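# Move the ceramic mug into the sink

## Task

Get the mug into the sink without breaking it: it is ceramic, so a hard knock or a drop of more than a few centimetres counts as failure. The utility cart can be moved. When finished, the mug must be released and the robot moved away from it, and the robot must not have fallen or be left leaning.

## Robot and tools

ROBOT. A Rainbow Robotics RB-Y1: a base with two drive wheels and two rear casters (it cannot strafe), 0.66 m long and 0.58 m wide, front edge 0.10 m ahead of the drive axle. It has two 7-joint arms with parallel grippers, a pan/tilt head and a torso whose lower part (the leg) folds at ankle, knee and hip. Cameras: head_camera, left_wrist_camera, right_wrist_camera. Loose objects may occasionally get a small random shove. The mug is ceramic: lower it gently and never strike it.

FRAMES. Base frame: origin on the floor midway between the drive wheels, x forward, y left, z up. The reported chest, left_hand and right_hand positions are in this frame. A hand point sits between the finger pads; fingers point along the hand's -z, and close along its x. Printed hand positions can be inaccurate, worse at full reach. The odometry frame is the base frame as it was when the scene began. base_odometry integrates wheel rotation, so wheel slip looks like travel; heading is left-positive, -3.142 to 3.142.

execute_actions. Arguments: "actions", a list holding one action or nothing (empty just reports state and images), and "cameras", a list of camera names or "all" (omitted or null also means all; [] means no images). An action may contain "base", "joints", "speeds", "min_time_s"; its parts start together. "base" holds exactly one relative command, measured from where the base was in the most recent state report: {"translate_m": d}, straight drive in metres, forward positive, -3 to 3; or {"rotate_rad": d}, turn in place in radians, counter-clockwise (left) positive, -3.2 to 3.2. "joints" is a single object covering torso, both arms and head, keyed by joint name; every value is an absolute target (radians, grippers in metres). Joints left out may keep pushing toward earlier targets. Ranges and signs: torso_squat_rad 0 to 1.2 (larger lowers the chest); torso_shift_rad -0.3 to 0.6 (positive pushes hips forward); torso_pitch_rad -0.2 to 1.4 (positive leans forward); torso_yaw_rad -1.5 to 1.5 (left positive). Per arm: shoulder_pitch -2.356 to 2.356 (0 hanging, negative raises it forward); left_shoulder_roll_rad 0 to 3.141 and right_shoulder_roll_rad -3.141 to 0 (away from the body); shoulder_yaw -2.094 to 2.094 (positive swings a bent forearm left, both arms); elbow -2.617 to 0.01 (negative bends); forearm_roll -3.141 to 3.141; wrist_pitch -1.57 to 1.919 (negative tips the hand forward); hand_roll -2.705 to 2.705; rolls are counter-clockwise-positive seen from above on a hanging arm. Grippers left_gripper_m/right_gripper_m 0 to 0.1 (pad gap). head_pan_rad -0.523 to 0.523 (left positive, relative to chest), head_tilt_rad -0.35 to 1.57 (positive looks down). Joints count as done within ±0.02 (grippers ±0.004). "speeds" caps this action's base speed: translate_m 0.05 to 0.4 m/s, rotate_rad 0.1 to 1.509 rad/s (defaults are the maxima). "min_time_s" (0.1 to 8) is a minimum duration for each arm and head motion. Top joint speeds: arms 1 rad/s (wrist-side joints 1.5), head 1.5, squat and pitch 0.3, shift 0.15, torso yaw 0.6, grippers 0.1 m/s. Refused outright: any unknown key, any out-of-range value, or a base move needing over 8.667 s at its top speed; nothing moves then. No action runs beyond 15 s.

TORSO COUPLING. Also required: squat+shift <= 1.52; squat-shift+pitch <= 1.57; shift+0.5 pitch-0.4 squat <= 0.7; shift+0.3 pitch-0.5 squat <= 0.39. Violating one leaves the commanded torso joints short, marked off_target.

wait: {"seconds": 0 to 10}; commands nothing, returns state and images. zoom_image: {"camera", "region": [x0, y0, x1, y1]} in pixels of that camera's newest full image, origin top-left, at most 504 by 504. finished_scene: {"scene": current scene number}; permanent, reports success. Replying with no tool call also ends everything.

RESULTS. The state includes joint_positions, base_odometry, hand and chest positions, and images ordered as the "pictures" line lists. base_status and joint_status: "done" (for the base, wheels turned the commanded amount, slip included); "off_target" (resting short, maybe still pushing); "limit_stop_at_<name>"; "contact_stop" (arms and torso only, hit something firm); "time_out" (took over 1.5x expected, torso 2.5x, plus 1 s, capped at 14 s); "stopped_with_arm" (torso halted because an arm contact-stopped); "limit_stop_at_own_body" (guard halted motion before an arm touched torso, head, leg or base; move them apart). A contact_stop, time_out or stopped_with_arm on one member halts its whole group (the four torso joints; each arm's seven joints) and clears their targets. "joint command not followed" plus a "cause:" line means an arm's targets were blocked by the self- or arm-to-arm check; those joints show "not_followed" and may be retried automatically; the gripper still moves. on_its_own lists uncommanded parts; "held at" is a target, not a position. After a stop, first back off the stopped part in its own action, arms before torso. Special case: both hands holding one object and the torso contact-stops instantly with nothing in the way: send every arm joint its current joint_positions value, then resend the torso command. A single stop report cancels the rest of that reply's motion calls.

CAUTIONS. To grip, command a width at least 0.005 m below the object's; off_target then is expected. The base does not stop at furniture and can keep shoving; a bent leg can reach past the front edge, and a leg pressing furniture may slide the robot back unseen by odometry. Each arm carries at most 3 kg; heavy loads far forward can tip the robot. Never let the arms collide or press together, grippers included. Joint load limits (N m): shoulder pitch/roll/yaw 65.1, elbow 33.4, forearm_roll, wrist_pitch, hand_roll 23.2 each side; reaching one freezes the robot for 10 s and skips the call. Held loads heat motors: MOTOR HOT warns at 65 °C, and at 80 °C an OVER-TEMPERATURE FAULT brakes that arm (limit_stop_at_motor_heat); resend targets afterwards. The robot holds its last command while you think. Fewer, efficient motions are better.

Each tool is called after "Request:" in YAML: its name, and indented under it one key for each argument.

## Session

Request:
execute_actions:
  actions: []

Scene clock: 0.00 s.
base_odometry: x=+0.000 y=+0.000 heading=+0.000 (m, m, rad; odometry frame)
base_status: not commanded
joint_positions: torso_squat_rad=+0.350 torso_shift_rad=+0.001 torso_pitch_rad=+0.001 torso_yaw_rad=-0.001 left_shoulder_pitch_rad=+0.000 left_shoulder_roll_rad=+0.023 left_shoulder_yaw_rad=+0.014 left_elbow_rad=-0.258 left_forearm_roll_rad=+0.013 left_wrist_pitch_rad=-0.025 left_hand_roll_rad=+0.045 left_gripper_m=+0.100 right_shoulder_pitch_rad=+0.000 right_shoulder_roll_rad=-0.022 right_shoulder_yaw_rad=-0.046 right_elbow_rad=-0.182 right_forearm_roll_rad=-0.009 right_wrist_pitch_rad=-0.023 right_hand_roll_rad=-0.025 right_gripper_m=+0.101 head_pan_rad=+0.001 head_tilt_rad=+0.400
joint_status: not commanded
chest: x=-0.2271 y=-0.0004 z=+1.2476 quat_wxyz=(+1.000, +0.000, +0.001, +0.000) (m; base frame)
left_hand: x=-0.0969 y=+0.2390 z=+0.5749 quat_wxyz=(+0.989, +0.009, -0.141, +0.034) (m; base frame)
right_hand: x=-0.1348 y=-0.2413 z=+0.5686 quat_wxyz=(+0.994, -0.012, -0.102, -0.039) (m; base frame)
pictures: head_camera, left_wrist_camera, right_wrist_camera
Images, in order (width x height): head_camera 896x504, left_wrist_camera 644x364, right_wrist_camera 644x364.

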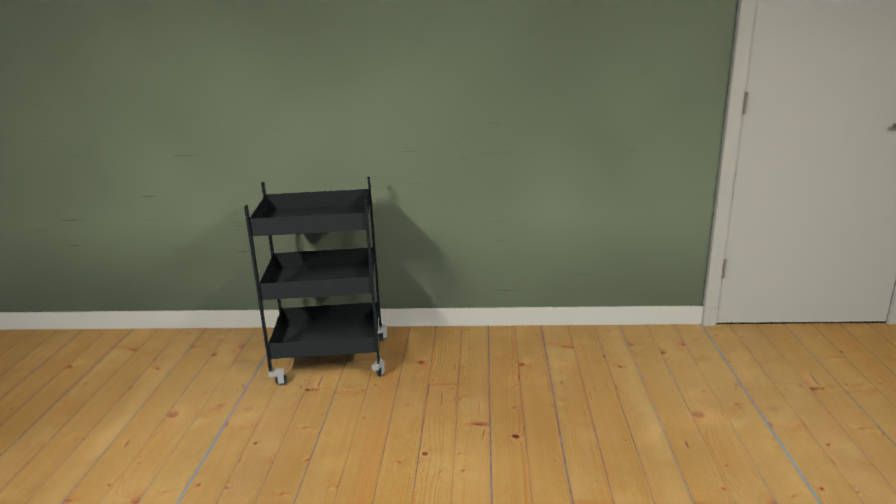

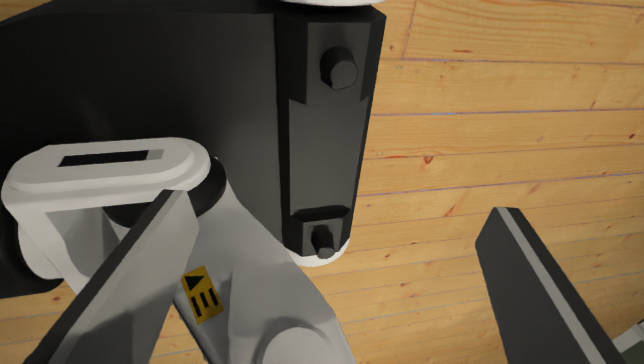

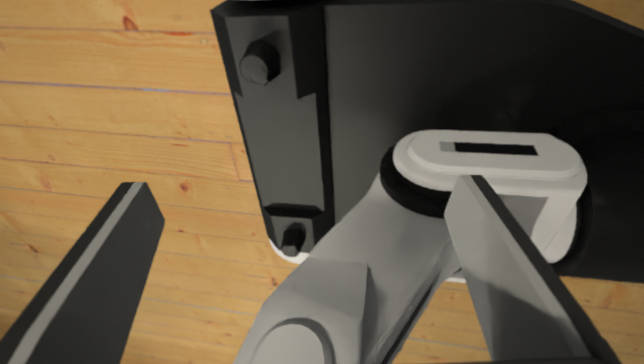

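Request:
execute_actions:
  actions:
    - {"base":{"rotate_rad":-1.0},"joints":{"head_pan_rad":-0.4,"head_tilt_rad":0.45}}
  cameras: ["head_camera"]

Scene clock: 6.27 s.
base_odometry: x=+0.000 y=+0.000 heading=-0.999 (m, m, rad; odometry frame)
base_status: done
joint_positions: torso_squat_rad=+0.350 torso_shift_rad=+0.001 torso_pitch_rad=+0.001 torso_yaw_rad=-0.001 left_shoulder_pitch_rad=+0.000 left_shoulder_roll_rad=+0.023 left_shoulder_yaw_rad=+0.014 left_elbow_rad=-0.258 left_forearm_roll_rad=+0.013 left_wrist_pitch_rad=-0.025 left_hand_roll_rad=+0.045 left_gripper_m=+0.100 right_shoulder_pitch_rad=+0.000 right_shoulder_roll_rad=-0.022 right_shoulder_yaw_rad=-0.046 right_elbow_rad=-0.182 right_forearm_roll_rad=-0.009 right_wrist_pitch_rad=-0.023 right_hand_roll_rad=-0.025 right_gripper_m=+0.101 head_pan_rad=-0.400 head_tilt_rad=+0.450
joint_status: all done
chest: x=-0.2271 y=-0.0004 z=+1.2476 quat_wxyz=(+1.000, +0.000, +0.001, +0.000) (m; base frame)
left_hand: x=-0.0969 y=+0.2390 z=+0.5749 quat_wxyz=(+0.989, +0.009, -0.141, +0.034) (m; base frame)
right_hand: x=-0.1348 y=-0.2413 z=+0.5686 quat_wxyz=(+0.994, -0.012, -0.102, -0.039) (m; base frame)
pictures: head_camera
Images, in order (width x height): head_camera 896x504.

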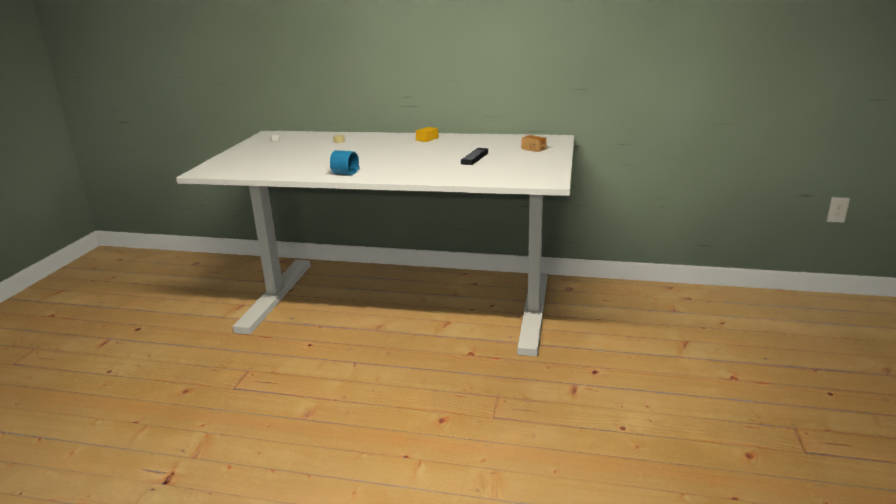

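Request:
zoom_image:
  camera: "head_camera"
  region: [300, 130, 400, 195]

Region (300, 130, 400, 195) of head_camera's 896x504 image, scaled by 5.040, with more detail than that image has; it fills the top 328 rows of this view, and the rest is white.

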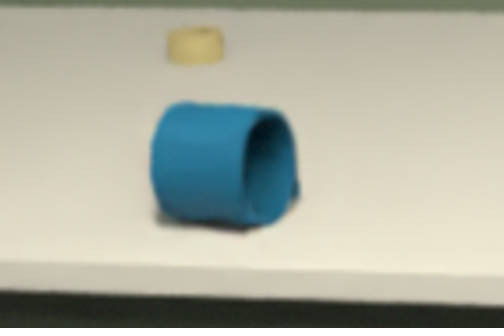

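Request:
execute_actions:
  actions:
    - {"base":{"rotate_rad":-0.16},"joints":{"head_pan_rad":0,"head_tilt_rad":0.1,"torso_pitch_rad":0.4,"torso_squat_rad":0.2,"right_shoulder_pitch_rad":-0.941,"right_shoulder_roll_rad":-0.138,"right_shoulder_yaw_rad":-0.280,"right_elbow_rad":-1.182,"right_forearm_roll_rad":0,"right_wrist_pitch_rad":1.393,"right_hand_roll_rad":-0.55,"right_gripper_m":0.1,"left_shoulder_pitch_rad":-0.42,"left_shoulder_roll_rad":0.12,"left_elbow_rad":-0.1}}
  cameras: ["head_camera"]

Request:
execute_actions:
  actions:
    - {"base":{"translate_m":1.3},"joints":{"head_tilt_rad":0.4}}
  cameras: ["head_camera","right_wrist_camera"]

Scene clock: 57.37 s.
base_odometry: x=+0.000 y=+0.000 heading=-1.159 (m, m, rad; odometry frame)
base_status: done
joint_positions: torso_squat_rad=+0.200 torso_shift_rad=+0.001 torso_pitch_rad=+0.400 torso_yaw_rad=-0.001 left_shoulder_pitch_rad=-0.420 left_shoulder_roll_rad=+0.120 left_shoulder_yaw_rad=+0.014 left_elbow_rad=-0.100 left_forearm_roll_rad=+0.013 left_wrist_pitch_rad=-0.025 left_hand_roll_rad=+0.045 left_gripper_m=+0.100 right_shoulder_pitch_rad=-0.941 right_shoulder_roll_rad=-0.138 right_shoulder_yaw_rad=-0.280 right_elbow_rad=-1.182 right_forearm_roll_rad=+0.000 right_wrist_pitch_rad=+1.393 right_hand_roll_rad=-0.550 right_gripper_m=+0.100 head_pan_rad=+0.000 head_tilt_rad=+0.100
joint_status: all done
chest: x=-0.1069 y=-0.0004 z=+1.2515 quat_wxyz=(+0.980, +0.000, +0.199, +0.000) (m; base frame)
left_hand: x=-0.0137 y=+0.2819 z=+0.5658 quat_wxyz=(+0.996, +0.040, -0.066, -0.037) (m; base frame)
right_hand: x=+0.4123 y=-0.2205 z=+0.8799 quat_wxyz=(+0.952, +0.040, -0.144, -0.268) (m; base frame)
pictures: head_camera
Images, in order (width x height): head_camera 896x504.

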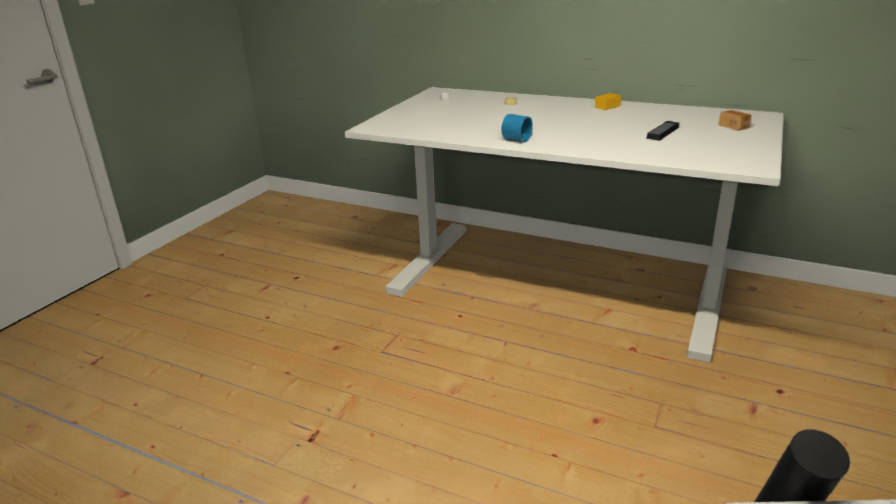

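Scene clock: 62.17 s.
base_odometry: x=+0.520 y=-1.191 heading=-1.159 (m, m, rad; odometry frame)
base_status: done
joint_positions: torso_squat_rad=+0.200 torso_shift_rad=+0.001 torso_pitch_rad=+0.400 torso_yaw_rad=-0.001 left_shoulder_pitch_rad=-0.420 left_shoulder_roll_rad=+0.120 left_shoulder_yaw_rad=+0.014 left_elbow_rad=-0.100 left_forearm_roll_rad=+0.013 left_wrist_pitch_rad=-0.025 left_hand_roll_rad=+0.045 left_gripper_m=+0.100 right_shoulder_pitch_rad=-0.941 right_shoulder_roll_rad=-0.138 right_shoulder_yaw_rad=-0.280 right_elbow_rad=-1.182 right_forearm_roll_rad=+0.000 right_wrist_pitch_rad=+1.393 right_hand_roll_rad=-0.550 right_gripper_m=+0.100 head_pan_rad=+0.000 head_tilt_rad=+0.400
joint_status: all done
chest: x=-0.1069 y=-0.0004 z=+1.2515 quat_wxyz=(+0.980, +0.000, +0.199, +0.000) (m; base frame)
left_hand: x=-0.0138 y=+0.2819 z=+0.5658 quat_wxyz=(+0.996, +0.040, -0.066, -0.037) (m; base frame)
right_hand: x=+0.4122 y=-0.2205 z=+0.8799 quat_wxyz=(+0.952, +0.040, -0.144, -0.268) (m; base frame)
pictures: head_camera, right_wrist_camera
Images, in order (width x height): head_camera 896x504, right_wrist_camera 644x364.

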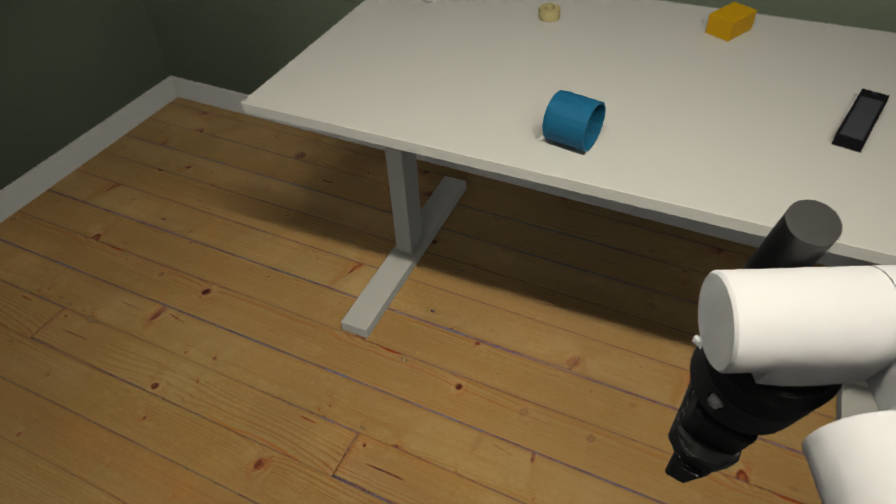

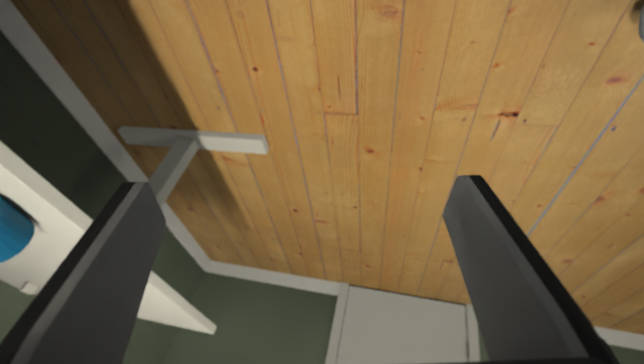

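Request:
execute_actions:
  actions:
    - {"base":{"translate_m":0.5},"joints":{"head_tilt_rad":0.65,"torso_squat_rad":0.1}}
  cameras: ["head_camera","right_wrist_camera"]

Scene clock: 72.10 s.
base_odometry: x=+0.720 y=-1.649 heading=-1.159 (m, m, rad; odometry frame)
base_status: done
joint_positions: torso_squat_rad=+0.100 torso_shift_rad=+0.001 torso_pitch_rad=+0.400 torso_yaw_rad=-0.001 left_shoulder_pitch_rad=-0.420 left_shoulder_roll_rad=+0.120 left_shoulder_yaw_rad=+0.014 left_elbow_rad=-0.100 left_forearm_roll_rad=+0.013 left_wrist_pitch_rad=-0.025 left_hand_roll_rad=+0.045 left_gripper_m=+0.100 right_shoulder_pitch_rad=-0.941 right_shoulder_roll_rad=-0.138 right_shoulder_yaw_rad=-0.280 right_elbow_rad=-1.182 right_forearm_roll_rad=+0.000 right_wrist_pitch_rad=+1.393 right_hand_roll_rad=-0.550 right_gripper_m=+0.100 head_pan_rad=+0.000 head_tilt_rad=+0.650
joint_status: all done
chest: x=-0.1069 y=-0.0004 z=+1.2620 quat_wxyz=(+0.980, +0.000, +0.199, +0.000) (m; base frame)
left_hand: x=-0.0138 y=+0.2819 z=+0.5762 quat_wxyz=(+0.996, +0.040, -0.066, -0.037) (m; base frame)
right_hand: x=+0.4122 y=-0.2206 z=+0.8902 quat_wxyz=(+0.952, +0.040, -0.144, -0.268) (m; base frame)
pictures: head_camera, right_wrist_camera
Images, in order (width x height): head_camera 896x504, right_wrist_camera 644x364.

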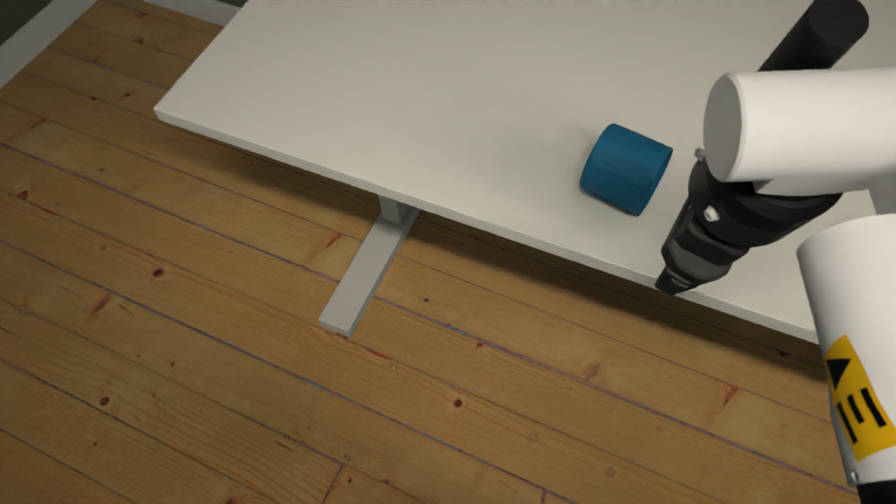

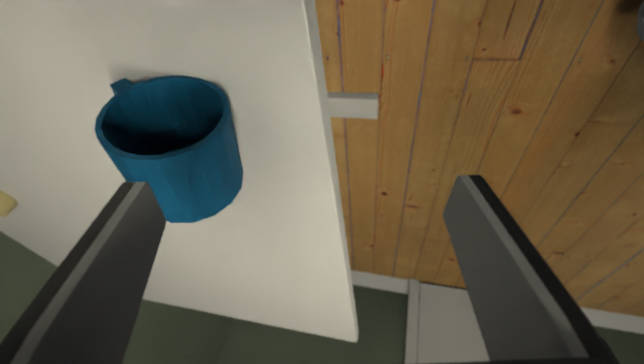

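Request:
execute_actions:
  actions:
    - {"base":{"translate_m":0.13},"joints":{"head_tilt_rad":0.75,"head_pan_rad":-0.15}}
  cameras: ["head_camera","right_wrist_camera"]

Scene clock: 81.17 s.
base_odometry: x=+0.772 y=-1.769 heading=-1.160 (m, m, rad; odometry frame)
base_status: done
joint_positions: torso_squat_rad=+0.100 torso_shift_rad=+0.001 torso_pitch_rad=+0.400 torso_yaw_rad=-0.001 left_shoulder_pitch_rad=-0.420 left_shoulder_roll_rad=+0.120 left_shoulder_yaw_rad=+0.014 left_elbow_rad=-0.100 left_forearm_roll_rad=+0.013 left_wrist_pitch_rad=-0.025 left_hand_roll_rad=+0.045 left_gripper_m=+0.100 right_shoulder_pitch_rad=-0.941 right_shoulder_roll_rad=-0.138 right_shoulder_yaw_rad=-0.280 right_elbow_rad=-1.182 right_forearm_roll_rad=+0.000 right_wrist_pitch_rad=+1.393 right_hand_roll_rad=-0.550 right_gripper_m=+0.100 head_pan_rad=-0.150 head_tilt_rad=+0.750
joint_status: all done
chest: x=-0.1069 y=-0.0004 z=+1.2620 quat_wxyz=(+0.980, +0.000, +0.199, +0.000) (m; base frame)
left_hand: x=-0.0137 y=+0.2819 z=+0.5762 quat_wxyz=(+0.996, +0.040, -0.066, -0.037) (m; base frame)
right_hand: x=+0.4122 y=-0.2206 z=+0.8903 quat_wxyz=(+0.952, +0.040, -0.144, -0.268) (m; base frame)
pictures: head_camera, right_wrist_camera
Images, in order (width x height): head_camera 896x504, right_wrist_camera 644x364.

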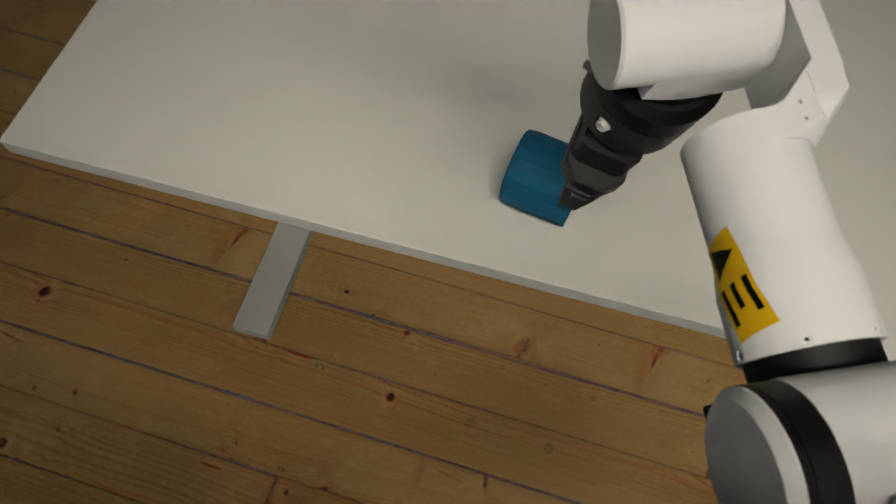

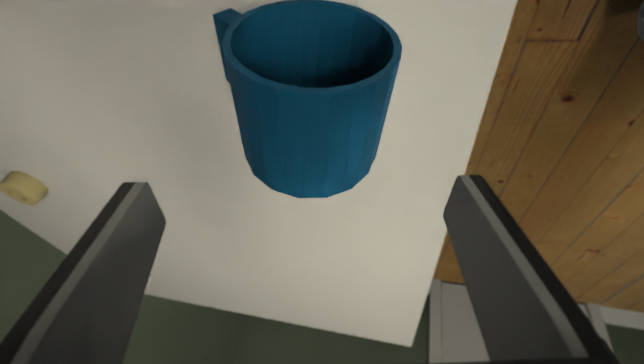

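Request:
execute_actions:
  actions:
    - {"base":{"translate_m":0.017},"joints":{"torso_yaw_rad":0.037,"torso_squat_rad":0.35,"right_hand_roll_rad":-0.58}}
  cameras: ["head_camera","right_wrist_camera"]

Scene clock: 96.60 s.
base_odometry: x=+0.779 y=-1.784 heading=-1.160 (m, m, rad; odometry frame)
base_status: done
joint_positions: torso_squat_rad=+0.350 torso_shift_rad=+0.001 torso_pitch_rad=+0.400 torso_yaw_rad=+0.037 left_shoulder_pitch_rad=-0.420 left_shoulder_roll_rad=+0.120 left_shoulder_yaw_rad=+0.014 left_elbow_rad=-0.100 left_forearm_roll_rad=+0.013 left_wrist_pitch_rad=-0.025 left_hand_roll_rad=+0.045 left_gripper_m=+0.100 right_shoulder_pitch_rad=-0.941 right_shoulder_roll_rad=-0.138 right_shoulder_yaw_rad=-0.280 right_elbow_rad=-1.182 right_forearm_roll_rad=+0.000 right_wrist_pitch_rad=+1.393 right_hand_roll_rad=-0.580 right_gripper_m=+0.100 head_pan_rad=-0.150 head_tilt_rad=+0.750
joint_status: all done
chest: x=-0.1070 y=-0.0004 z=+1.2231 quat_wxyz=(+0.980, +0.004, +0.199, +0.018) (m; base frame)
left_hand: x=-0.0237 y=+0.2949 z=+0.5415 quat_wxyz=(+0.997, +0.048, -0.065, -0.020) (m; base frame)
right_hand: x=+0.4194 y=-0.1970 z=+0.8484 quat_wxyz=(+0.952, +0.052, -0.140, -0.267) (m; base frame)
pictures: head_camera, right_wrist_camera
Images, in order (width x height): head_camera 896x504, right_wrist_camera 644x364.

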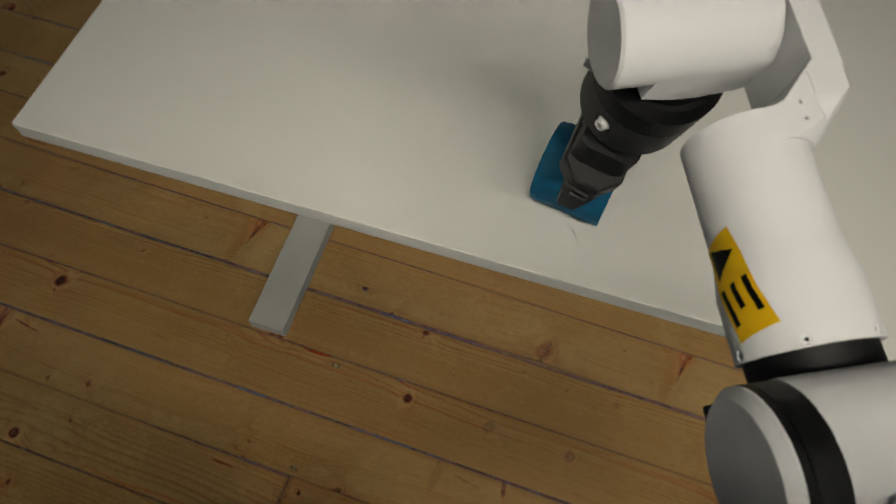

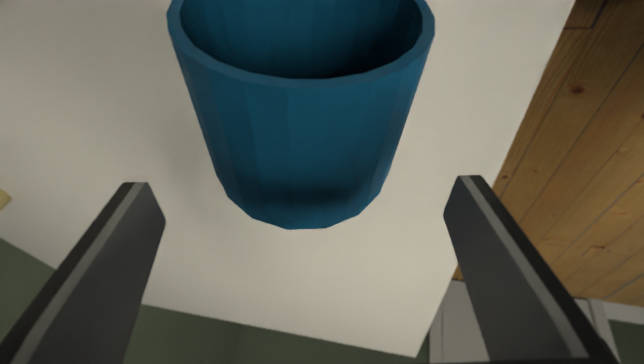

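Request:
execute_actions:
  actions:
    - {"base":{"translate_m":0.012},"joints":{"torso_squat_rad":0.445}}
  cameras: ["head_camera","right_wrist_camera"]

Scene clock: 105.77 s.
base_odometry: x=+0.784 y=-1.795 heading=-1.160 (m, m, rad; odometry frame)
base_status: done
joint_positions: torso_squat_rad=+0.445 torso_shift_rad=+0.001 torso_pitch_rad=+0.400 torso_yaw_rad=+0.037 left_shoulder_pitch_rad=-0.420 left_shoulder_roll_rad=+0.120 left_shoulder_yaw_rad=+0.014 left_elbow_rad=-0.100 left_forearm_roll_rad=+0.013 left_wrist_pitch_rad=-0.025 left_hand_roll_rad=+0.045 left_gripper_m=+0.100 right_shoulder_pitch_rad=-0.941 right_shoulder_roll_rad=-0.138 right_shoulder_yaw_rad=-0.280 right_elbow_rad=-1.182 right_forearm_roll_rad=+0.000 right_wrist_pitch_rad=+1.393 right_hand_roll_rad=-0.580 right_gripper_m=+0.100 head_pan_rad=-0.150 head_tilt_rad=+0.750
joint_status: all done
chest: x=-0.1070 y=-0.0004 z=+1.1973 quat_wxyz=(+0.980, +0.004, +0.199, +0.018) (m; base frame)
left_hand: x=-0.0237 y=+0.2950 z=+0.5158 quat_wxyz=(+0.997, +0.048, -0.065, -0.020) (m; base frame)
right_hand: x=+0.4194 y=-0.1970 z=+0.8227 quat_wxyz=(+0.952, +0.052, -0.140, -0.267) (m; base frame)
pictures: head_camera, right_wrist_camera
Images, in order (width x height): head_camera 896x504, right_wrist_camera 644x364.

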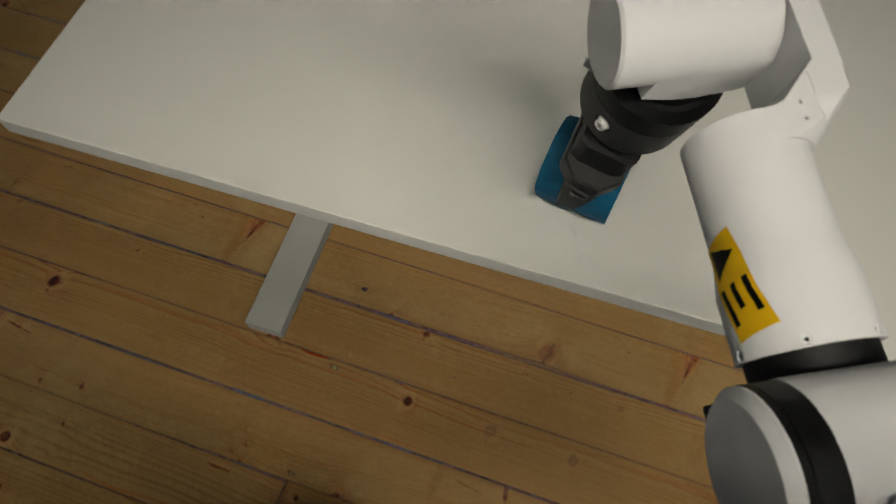

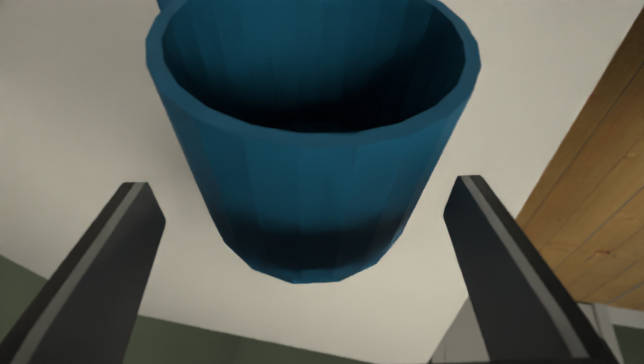

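Request:
execute_actions:
  actions:
    - {"joints":{"torso_squat_rad":0.513}}
  cameras: ["head_camera","right_wrist_camera"]

Scene clock: 111.87 s.
base_odometry: x=+0.784 y=-1.795 heading=-1.160 (m, m, rad; odometry frame)
base_status: not commanded
joint_positions: torso_squat_rad=+0.513 torso_shift_rad=+0.001 torso_pitch_rad=+0.400 torso_yaw_rad=+0.037 left_shoulder_pitch_rad=-0.420 left_shoulder_roll_rad=+0.120 left_shoulder_yaw_rad=+0.014 left_elbow_rad=-0.100 left_forearm_roll_rad=+0.013 left_wrist_pitch_rad=-0.025 left_hand_roll_rad=+0.045 left_gripper_m=+0.100 right_shoulder_pitch_rad=-0.941 right_shoulder_roll_rad=-0.138 right_shoulder_yaw_rad=-0.280 right_elbow_rad=-1.182 right_forearm_roll_rad=+0.000 right_wrist_pitch_rad=+1.393 right_hand_roll_rad=-0.580 right_gripper_m=+0.100 head_pan_rad=-0.150 head_tilt_rad=+0.750
joint_status: all done
chest: x=-0.1071 y=-0.0003 z=+1.1754 quat_wxyz=(+0.980, +0.004, +0.199, +0.018) (m; base frame)
left_hand: x=-0.0237 y=+0.2950 z=+0.4939 quat_wxyz=(+0.997, +0.048, -0.065, -0.020) (m; base frame)
right_hand: x=+0.4193 y=-0.1970 z=+0.8008 quat_wxyz=(+0.952, +0.052, -0.140, -0.267) (m; base frame)
pictures: head_camera, right_wrist_camera
Images, in order (width x height): head_camera 896x504, right_wrist_camera 644x364.

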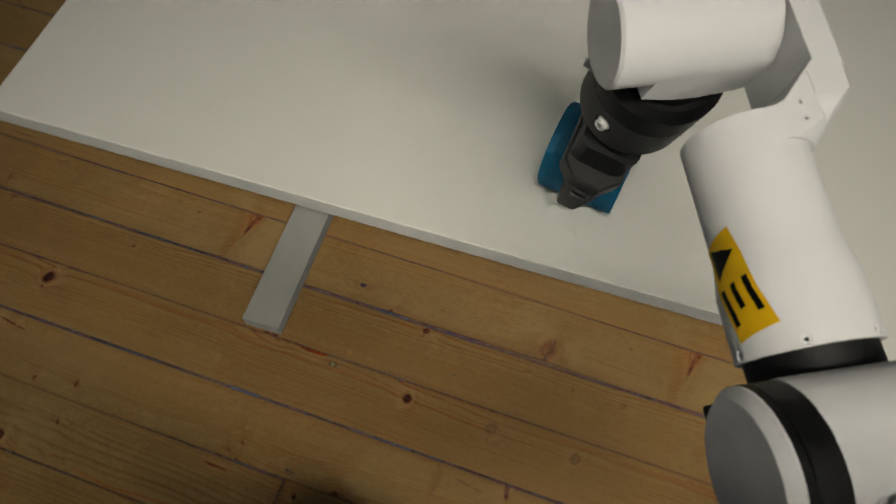

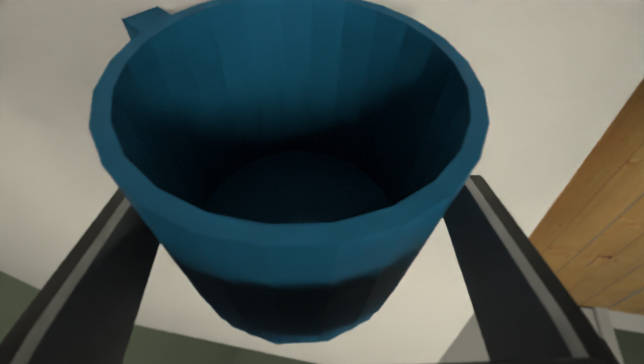

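Request:
execute_actions:
  actions:
    - {"joints":{"torso_squat_rad":0.535}}
  cameras: []

Request:
execute_actions:
  actions:
    - {"joints":{"right_gripper_m":0.06}}
  cameras: ["head_camera","right_wrist_camera"]

Scene clock: 117.60 s.
base_odometry: x=+0.784 y=-1.795 heading=-1.160 (m, m, rad; odometry frame)
base_status: not commanded
joint_positions: torso_squat_rad=+0.535 torso_shift_rad=+0.001 torso_pitch_rad=+0.400 torso_yaw_rad=+0.037 left_shoulder_pitch_rad=-0.420 left_shoulder_roll_rad=+0.120 left_shoulder_yaw_rad=+0.014 left_elbow_rad=-0.100 left_forearm_roll_rad=+0.013 left_wrist_pitch_rad=-0.025 left_hand_roll_rad=+0.045 left_gripper_m=+0.100 right_shoulder_pitch_rad=-0.941 right_shoulder_roll_rad=-0.138 right_shoulder_yaw_rad=-0.280 right_elbow_rad=-1.182 right_forearm_roll_rad=+0.000 right_wrist_pitch_rad=+1.393 right_hand_roll_rad=-0.580 right_gripper_m=+0.100 head_pan_rad=-0.150 head_tilt_rad=+0.750
joint_status: all done
chest: x=-0.1071 y=-0.0003 z=+1.1677 quat_wxyz=(+0.980, +0.004, +0.199, +0.018) (m; base frame)
left_hand: x=-0.0237 y=+0.2950 z=+0.4862 quat_wxyz=(+0.997, +0.048, -0.065, -0.020) (m; base frame)
right_hand: x=+0.4193 y=-0.1970 z=+0.7931 quat_wxyz=(+0.952, +0.052, -0.140, -0.267) (m; base frame)
pictures: none
No camera images: the call's "cameras" was empty. Leave "cameras" out to get every camera's image.

Scene clock: 118.50 s.
base_odometry: x=+0.784 y=-1.795 heading=-1.160 (m, m, rad; odometry frame)
base_status: not commanded
joint_positions: torso_squat_rad=+0.535 torso_shift_rad=+0.001 torso_pitch_rad=+0.400 torso_yaw_rad=+0.037 left_shoulder_pitch_rad=-0.420 left_shoulder_roll_rad=+0.120 left_shoulder_yaw_rad=+0.014 left_elbow_rad=-0.100 left_forearm_roll_rad=+0.013 left_wrist_pitch_rad=-0.025 left_hand_roll_rad=+0.045 left_gripper_m=+0.100 right_shoulder_pitch_rad=-0.941 right_shoulder_roll_rad=-0.138 right_shoulder_yaw_rad=-0.280 right_elbow_rad=-1.182 right_forearm_roll_rad=+0.000 right_wrist_pitch_rad=+1.393 right_hand_roll_rad=-0.580 right_gripper_m=+0.091 head_pan_rad=-0.150 head_tilt_rad=+0.750
joint_status: right_gripper_m off_target (ended at +0.091, target +0.060)
chest: x=-0.1071 y=-0.0003 z=+1.1677 quat_wxyz=(+0.980, +0.004, +0.199, +0.018) (m; base frame)
left_hand: x=-0.0237 y=+0.2950 z=+0.4862 quat_wxyz=(+0.997, +0.048, -0.065, -0.020) (m; base frame)
right_hand: x=+0.4193 y=-0.1970 z=+0.7931 quat_wxyz=(+0.952, +0.052, -0.140, -0.267) (m; base frame)
pictures: head_camera, right_wrist_camera
Images, in order (width x height): head_camera 896x504, right_wrist_camera 644x364.

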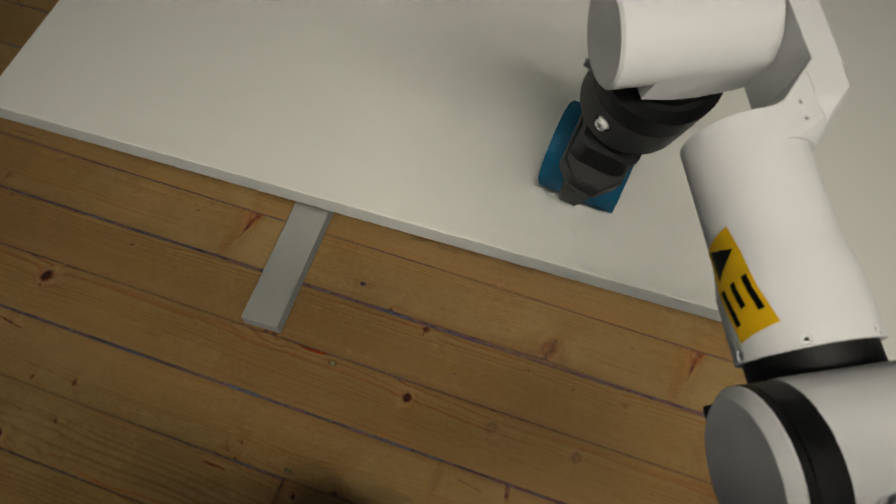

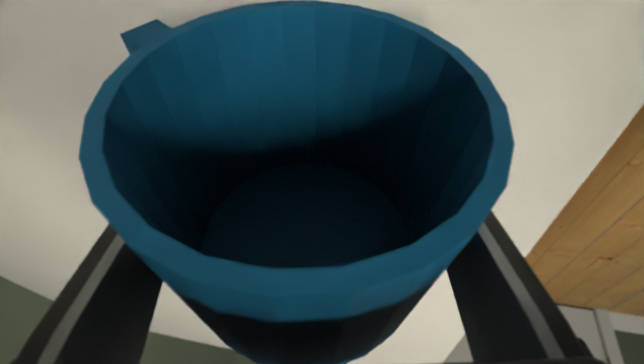

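Request:
execute_actions:
  actions:
    - {"joints":{"torso_squat_rad":0.47}}
  cameras: ["head_camera","right_wrist_camera"]

Scene clock: 122.13 s.
base_odometry: x=+0.784 y=-1.795 heading=-1.160 (m, m, rad; odometry frame)
base_status: not commanded
joint_positions: torso_squat_rad=+0.470 torso_shift_rad=+0.001 torso_pitch_rad=+0.400 torso_yaw_rad=+0.037 left_shoulder_pitch_rad=-0.420 left_shoulder_roll_rad=+0.120 left_shoulder_yaw_rad=+0.014 left_elbow_rad=-0.100 left_forearm_roll_rad=+0.013 left_wrist_pitch_rad=-0.025 left_hand_roll_rad=+0.045 left_gripper_m=+0.100 right_shoulder_pitch_rad=-0.941 right_shoulder_roll_rad=-0.138 right_shoulder_yaw_rad=-0.280 right_elbow_rad=-1.182 right_forearm_roll_rad=+0.000 right_wrist_pitch_rad=+1.393 right_hand_roll_rad=-0.580 right_gripper_m=+0.091 head_pan_rad=-0.150 head_tilt_rad=+0.750
joint_status: all done
chest: x=-0.1069 y=-0.0004 z=+1.1896 quat_wxyz=(+0.980, +0.004, +0.199, +0.018) (m; base frame)
left_hand: x=-0.0238 y=+0.2950 z=+0.5080 quat_wxyz=(+0.997, +0.048, -0.065, -0.020) (m; base frame)
right_hand: x=+0.4192 y=-0.1970 z=+0.8146 quat_wxyz=(+0.952, +0.052, -0.140, -0.267) (m; base frame)
pictures: head_camera, right_wrist_camera
Images, in order (width x height): head_camera 896x504, right_wrist_camera 644x364.

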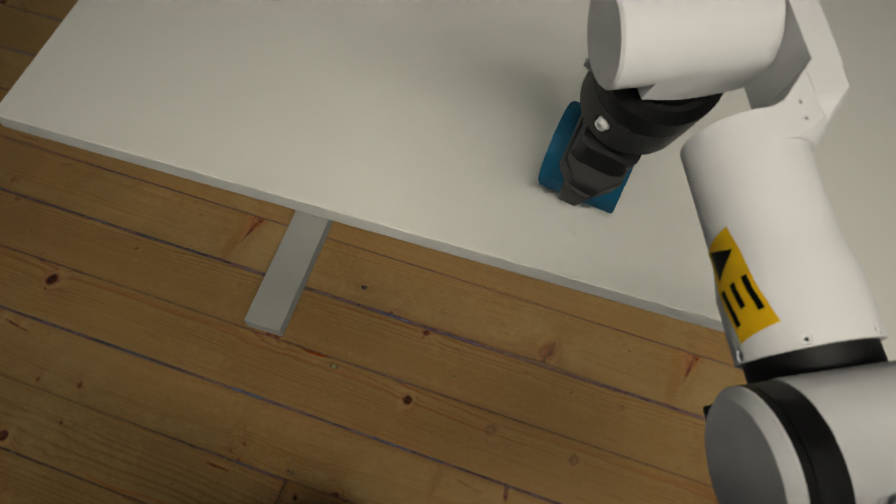

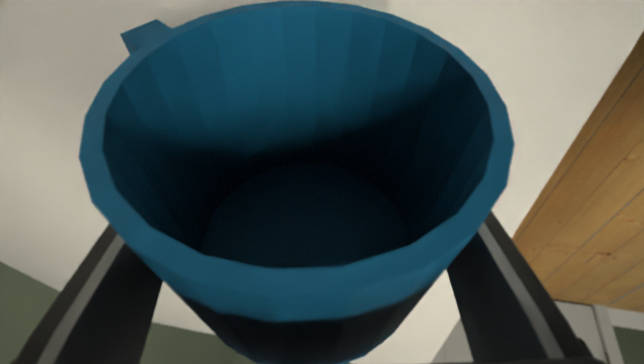

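Request:
execute_actions:
  actions:
    - {"base":{"translate_m":-0.55},"joints":{"torso_squat_rad":0.1,"torso_yaw_rad":0,"head_tilt_rad":0.05,"head_pan_rad":0}}
  cameras: ["right_wrist_camera"]

Request:
execute_actions:
  actions:
    - {"base":{"rotate_rad":2.73}}
  cameras: ["head_camera","right_wrist_camera"]

Scene clock: 133.90 s.
base_odometry: x=+0.564 y=-1.291 heading=-1.161 (m, m, rad; odometry frame)
base_status: done
joint_positions: torso_squat_rad=+0.100 torso_shift_rad=+0.001 torso_pitch_rad=+0.400 torso_yaw_rad=+0.000 left_shoulder_pitch_rad=-0.420 left_shoulder_roll_rad=+0.120 left_shoulder_yaw_rad=+0.014 left_elbow_rad=-0.100 left_forearm_roll_rad=+0.013 left_wrist_pitch_rad=-0.025 left_hand_roll_rad=+0.045 left_gripper_m=+0.100 right_shoulder_pitch_rad=-0.940 right_shoulder_roll_rad=-0.138 right_shoulder_yaw_rad=-0.280 right_elbow_rad=-1.182 right_forearm_roll_rad=+0.000 right_wrist_pitch_rad=+1.393 right_hand_roll_rad=-0.580 right_gripper_m=+0.091 head_pan_rad=+0.000 head_tilt_rad=+0.050
joint_status: all done
chest: x=-0.1069 y=-0.0004 z=+1.2620 quat_wxyz=(+0.980, +0.000, +0.199, +0.000) (m; base frame)
left_hand: x=-0.0141 y=+0.2822 z=+0.5763 quat_wxyz=(+0.996, +0.040, -0.066, -0.037) (m; base frame)
right_hand: x=+0.4121 y=-0.2202 z=+0.8899 quat_wxyz=(+0.948, +0.043, -0.143, -0.282) (m; base frame)
pictures: right_wrist_camera
Images, in order (width x height): right_wrist_camera 644x364.

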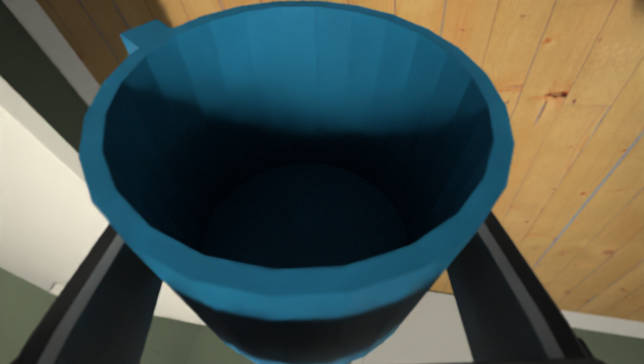

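Scene clock: 138.93 s.
base_odometry: x=+0.564 y=-1.291 heading=+1.568 (m, m, rad; odometry frame)
base_status: done
joint_positions: torso_squat_rad=+0.100 torso_shift_rad=+0.001 torso_pitch_rad=+0.400 torso_yaw_rad=+0.000 left_shoulder_pitch_rad=-0.420 left_shoulder_roll_rad=+0.120 left_shoulder_yaw_rad=+0.014 left_elbow_rad=-0.100 left_forearm_roll_rad=+0.013 left_wrist_pitch_rad=-0.025 left_hand_roll_rad=+0.045 left_gripper_m=+0.100 right_shoulder_pitch_rad=-0.940 right_shoulder_roll_rad=-0.138 right_shoulder_yaw_rad=-0.280 right_elbow_rad=-1.182 right_forearm_roll_rad=+0.000 right_wrist_pitch_rad=+1.393 right_hand_roll_rad=-0.580 right_gripper_m=+0.091 head_pan_rad=+0.000 head_tilt_rad=+0.050
joint_status: not commanded
chest: x=-0.1069 y=-0.0004 z=+1.2620 quat_wxyz=(+0.980, +0.000, +0.199, +0.000) (m; base frame)
left_hand: x=-0.0141 y=+0.2822 z=+0.5763 quat_wxyz=(+0.996, +0.040, -0.066, -0.037) (m; base frame)
right_hand: x=+0.4121 y=-0.2202 z=+0.8899 quat_wxyz=(+0.948, +0.043, -0.143, -0.282) (m; base frame)
pictures: head_camera, right_wrist_camera
Images, in order (width x height): head_camera 896x504, right_wrist_camera 644x364.

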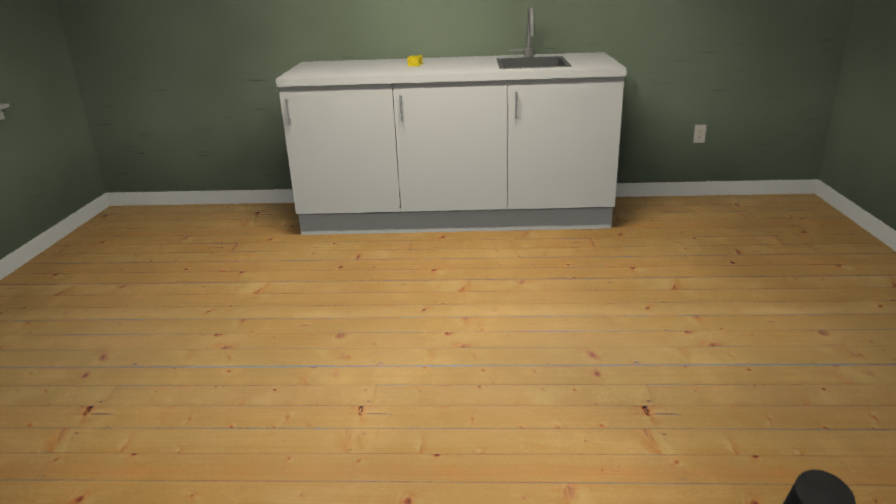

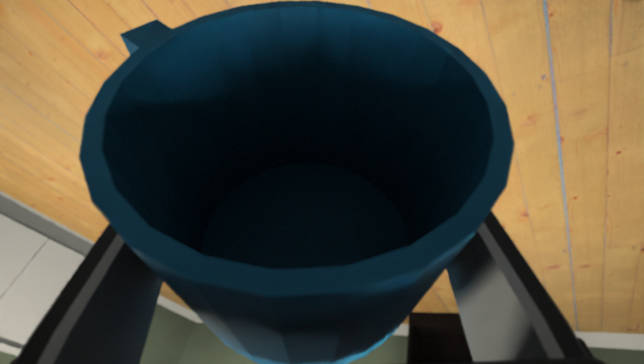

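Request:
execute_actions:
  actions:
    - {"base":{"rotate_rad":-0.058}}
  cameras: []

Request:
execute_actions:
  actions:
    - {"base":{"translate_m":2.7},"joints":{"head_tilt_rad":0.35,"torso_squat_rad":0,"right_shoulder_pitch_rad":-1.039,"right_shoulder_roll_rad":-0.166,"right_shoulder_yaw_rad":-0.299,"right_elbow_rad":-1.492,"right_wrist_pitch_rad":1.803},"min_time_s":5}
  cameras: ["head_camera","right_wrist_camera"]

Scene clock: 146.30 s.
base_odometry: x=+0.564 y=-1.291 heading=+1.511 (m, m, rad; odometry frame)
base_status: done
joint_positions: torso_squat_rad=+0.100 torso_shift_rad=+0.001 torso_pitch_rad=+0.400 torso_yaw_rad=+0.000 left_shoulder_pitch_rad=-0.420 left_shoulder_roll_rad=+0.120 left_shoulder_yaw_rad=+0.014 left_elbow_rad=-0.100 left_forearm_roll_rad=+0.013 left_wrist_pitch_rad=-0.025 left_hand_roll_rad=+0.045 left_gripper_m=+0.100 right_shoulder_pitch_rad=-0.940 right_shoulder_roll_rad=-0.138 right_shoulder_yaw_rad=-0.280 right_elbow_rad=-1.182 right_forearm_roll_rad=+0.000 right_wrist_pitch_rad=+1.393 right_hand_roll_rad=-0.580 right_gripper_m=+0.091 head_pan_rad=+0.000 head_tilt_rad=+0.050
joint_status: not commanded
chest: x=-0.1069 y=-0.0005 z=+1.2620 quat_wxyz=(+0.980, +0.000, +0.199, +0.000) (m; base frame)
left_hand: x=-0.0141 y=+0.2821 z=+0.5763 quat_wxyz=(+0.996, +0.040, -0.066, -0.037) (m; base frame)
right_hand: x=+0.4121 y=-0.2203 z=+0.8899 quat_wxyz=(+0.948, +0.043, -0.143, -0.283) (m; base frame)
pictures: none
No camera images: the call's "cameras" was empty. Leave "cameras" out to get every camera's image.

Scene clock: 154.60 s.
base_odometry: x=+0.725 y=+1.405 heading=+1.512 (m, m, rad; odometry frame)
base_status: done
joint_positions: torso_squat_rad=+0.000 torso_shift_rad=+0.001 torso_pitch_rad=+0.400 torso_yaw_rad=+0.000 left_shoulder_pitch_rad=-0.420 left_shoulder_roll_rad=+0.120 left_shoulder_yaw_rad=+0.014 left_elbow_rad=-0.100 left_forearm_roll_rad=+0.013 left_wrist_pitch_rad=-0.025 left_hand_roll_rad=+0.045 left_gripper_m=+0.100 right_shoulder_pitch_rad=-1.038 right_shoulder_roll_rad=-0.165 right_shoulder_yaw_rad=-0.299 right_elbow_rad=-1.492 right_forearm_roll_rad=+0.000 right_wrist_pitch_rad=+1.803 right_hand_roll_rad=-0.580 right_gripper_m=+0.091 head_pan_rad=+0.000 head_tilt_rad=+0.350
joint_status: all done
chest: x=-0.1068 y=-0.0005 z=+1.2655 quat_wxyz=(+0.980, +0.000, +0.199, +0.000) (m; base frame)
left_hand: x=-0.0140 y=+0.2821 z=+0.5798 quat_wxyz=(+0.996, +0.040, -0.066, -0.037) (m; base frame)
right_hand: x=+0.4123 y=-0.2197 z=+1.0132 quat_wxyz=(+0.948, +0.043, -0.142, -0.282) (m; base frame)
pictures: head_camera, right_wrist_camera
Images, in order (width x height): head_camera 896x504, right_wrist_camera 644x364.

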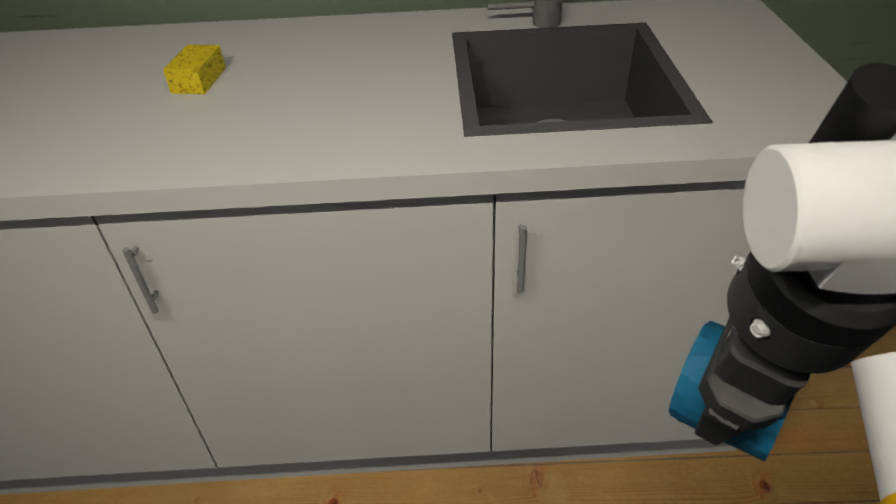

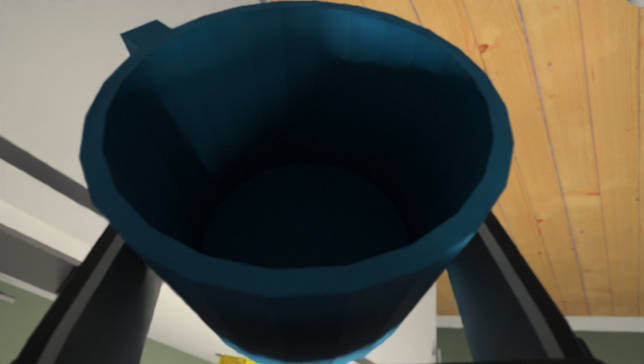

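Request:
execute_actions:
  actions:
    - {"base":{"translate_m":0.56},"joints":{"head_tilt_rad":0.5,"head_pan_rad":-0.15,"torso_yaw_rad":0.05}}
  cameras: ["head_camera","right_wrist_camera"]

Scene clock: 165.93 s.
base_odometry: x=+0.758 y=+1.964 heading=+1.513 (m, m, rad; odometry frame)
base_status: done
joint_positions: torso_squat_rad=+0.000 torso_shift_rad=+0.001 torso_pitch_rad=+0.400 torso_yaw_rad=+0.050 left_shoulder_pitch_rad=-0.420 left_shoulder_roll_rad=+0.120 left_shoulder_yaw_rad=+0.014 left_elbow_rad=-0.100 left_forearm_roll_rad=+0.013 left_wrist_pitch_rad=-0.025 left_hand_roll_rad=+0.045 left_gripper_m=+0.100 right_shoulder_pitch_rad=-1.038 right_shoulder_roll_rad=-0.166 right_shoulder_yaw_rad=-0.299 right_elbow_rad=-1.492 right_forearm_roll_rad=+0.000 right_wrist_pitch_rad=+1.803 right_hand_roll_rad=-0.580 right_gripper_m=+0.091 head_pan_rad=-0.150 head_tilt_rad=+0.500
joint_status: all done
chest: x=-0.1068 y=-0.0005 z=+1.2655 quat_wxyz=(+0.980, +0.005, +0.199, +0.025) (m; base frame)
left_hand: x=-0.0274 y=+0.2994 z=+0.5854 quat_wxyz=(+0.996, +0.051, -0.065, -0.014) (m; base frame)
right_hand: x=+0.4218 y=-0.1907 z=+1.0093 quat_wxyz=(+0.953, +0.055, -0.139, -0.262) (m; base frame)
pictures: head_camera, right_wrist_camera
Images, in order (width x height): head_camera 896x504, right_wrist_camera 644x364.

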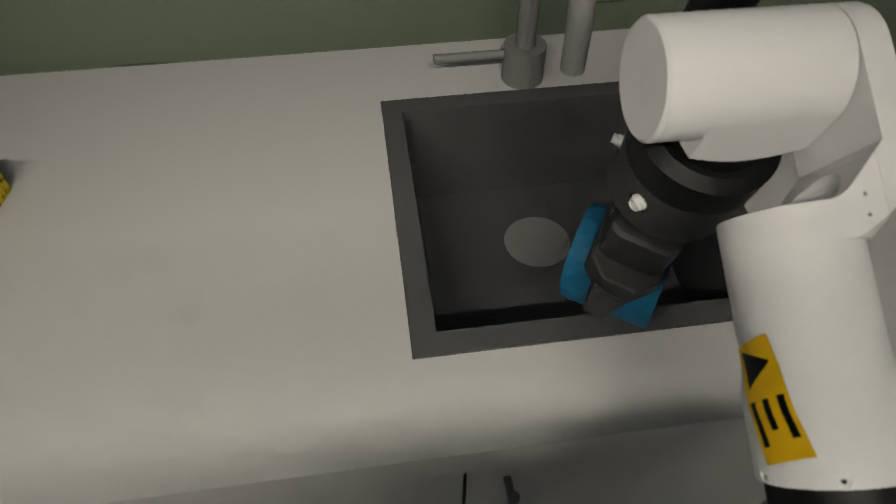

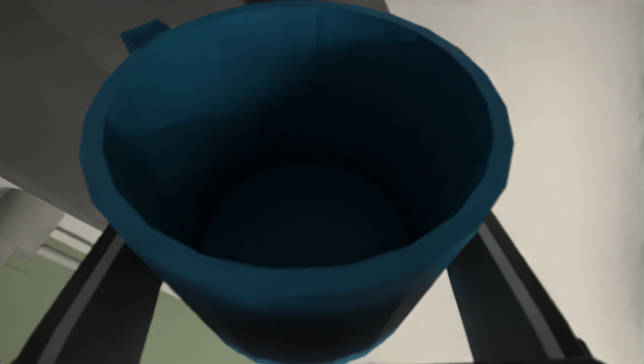

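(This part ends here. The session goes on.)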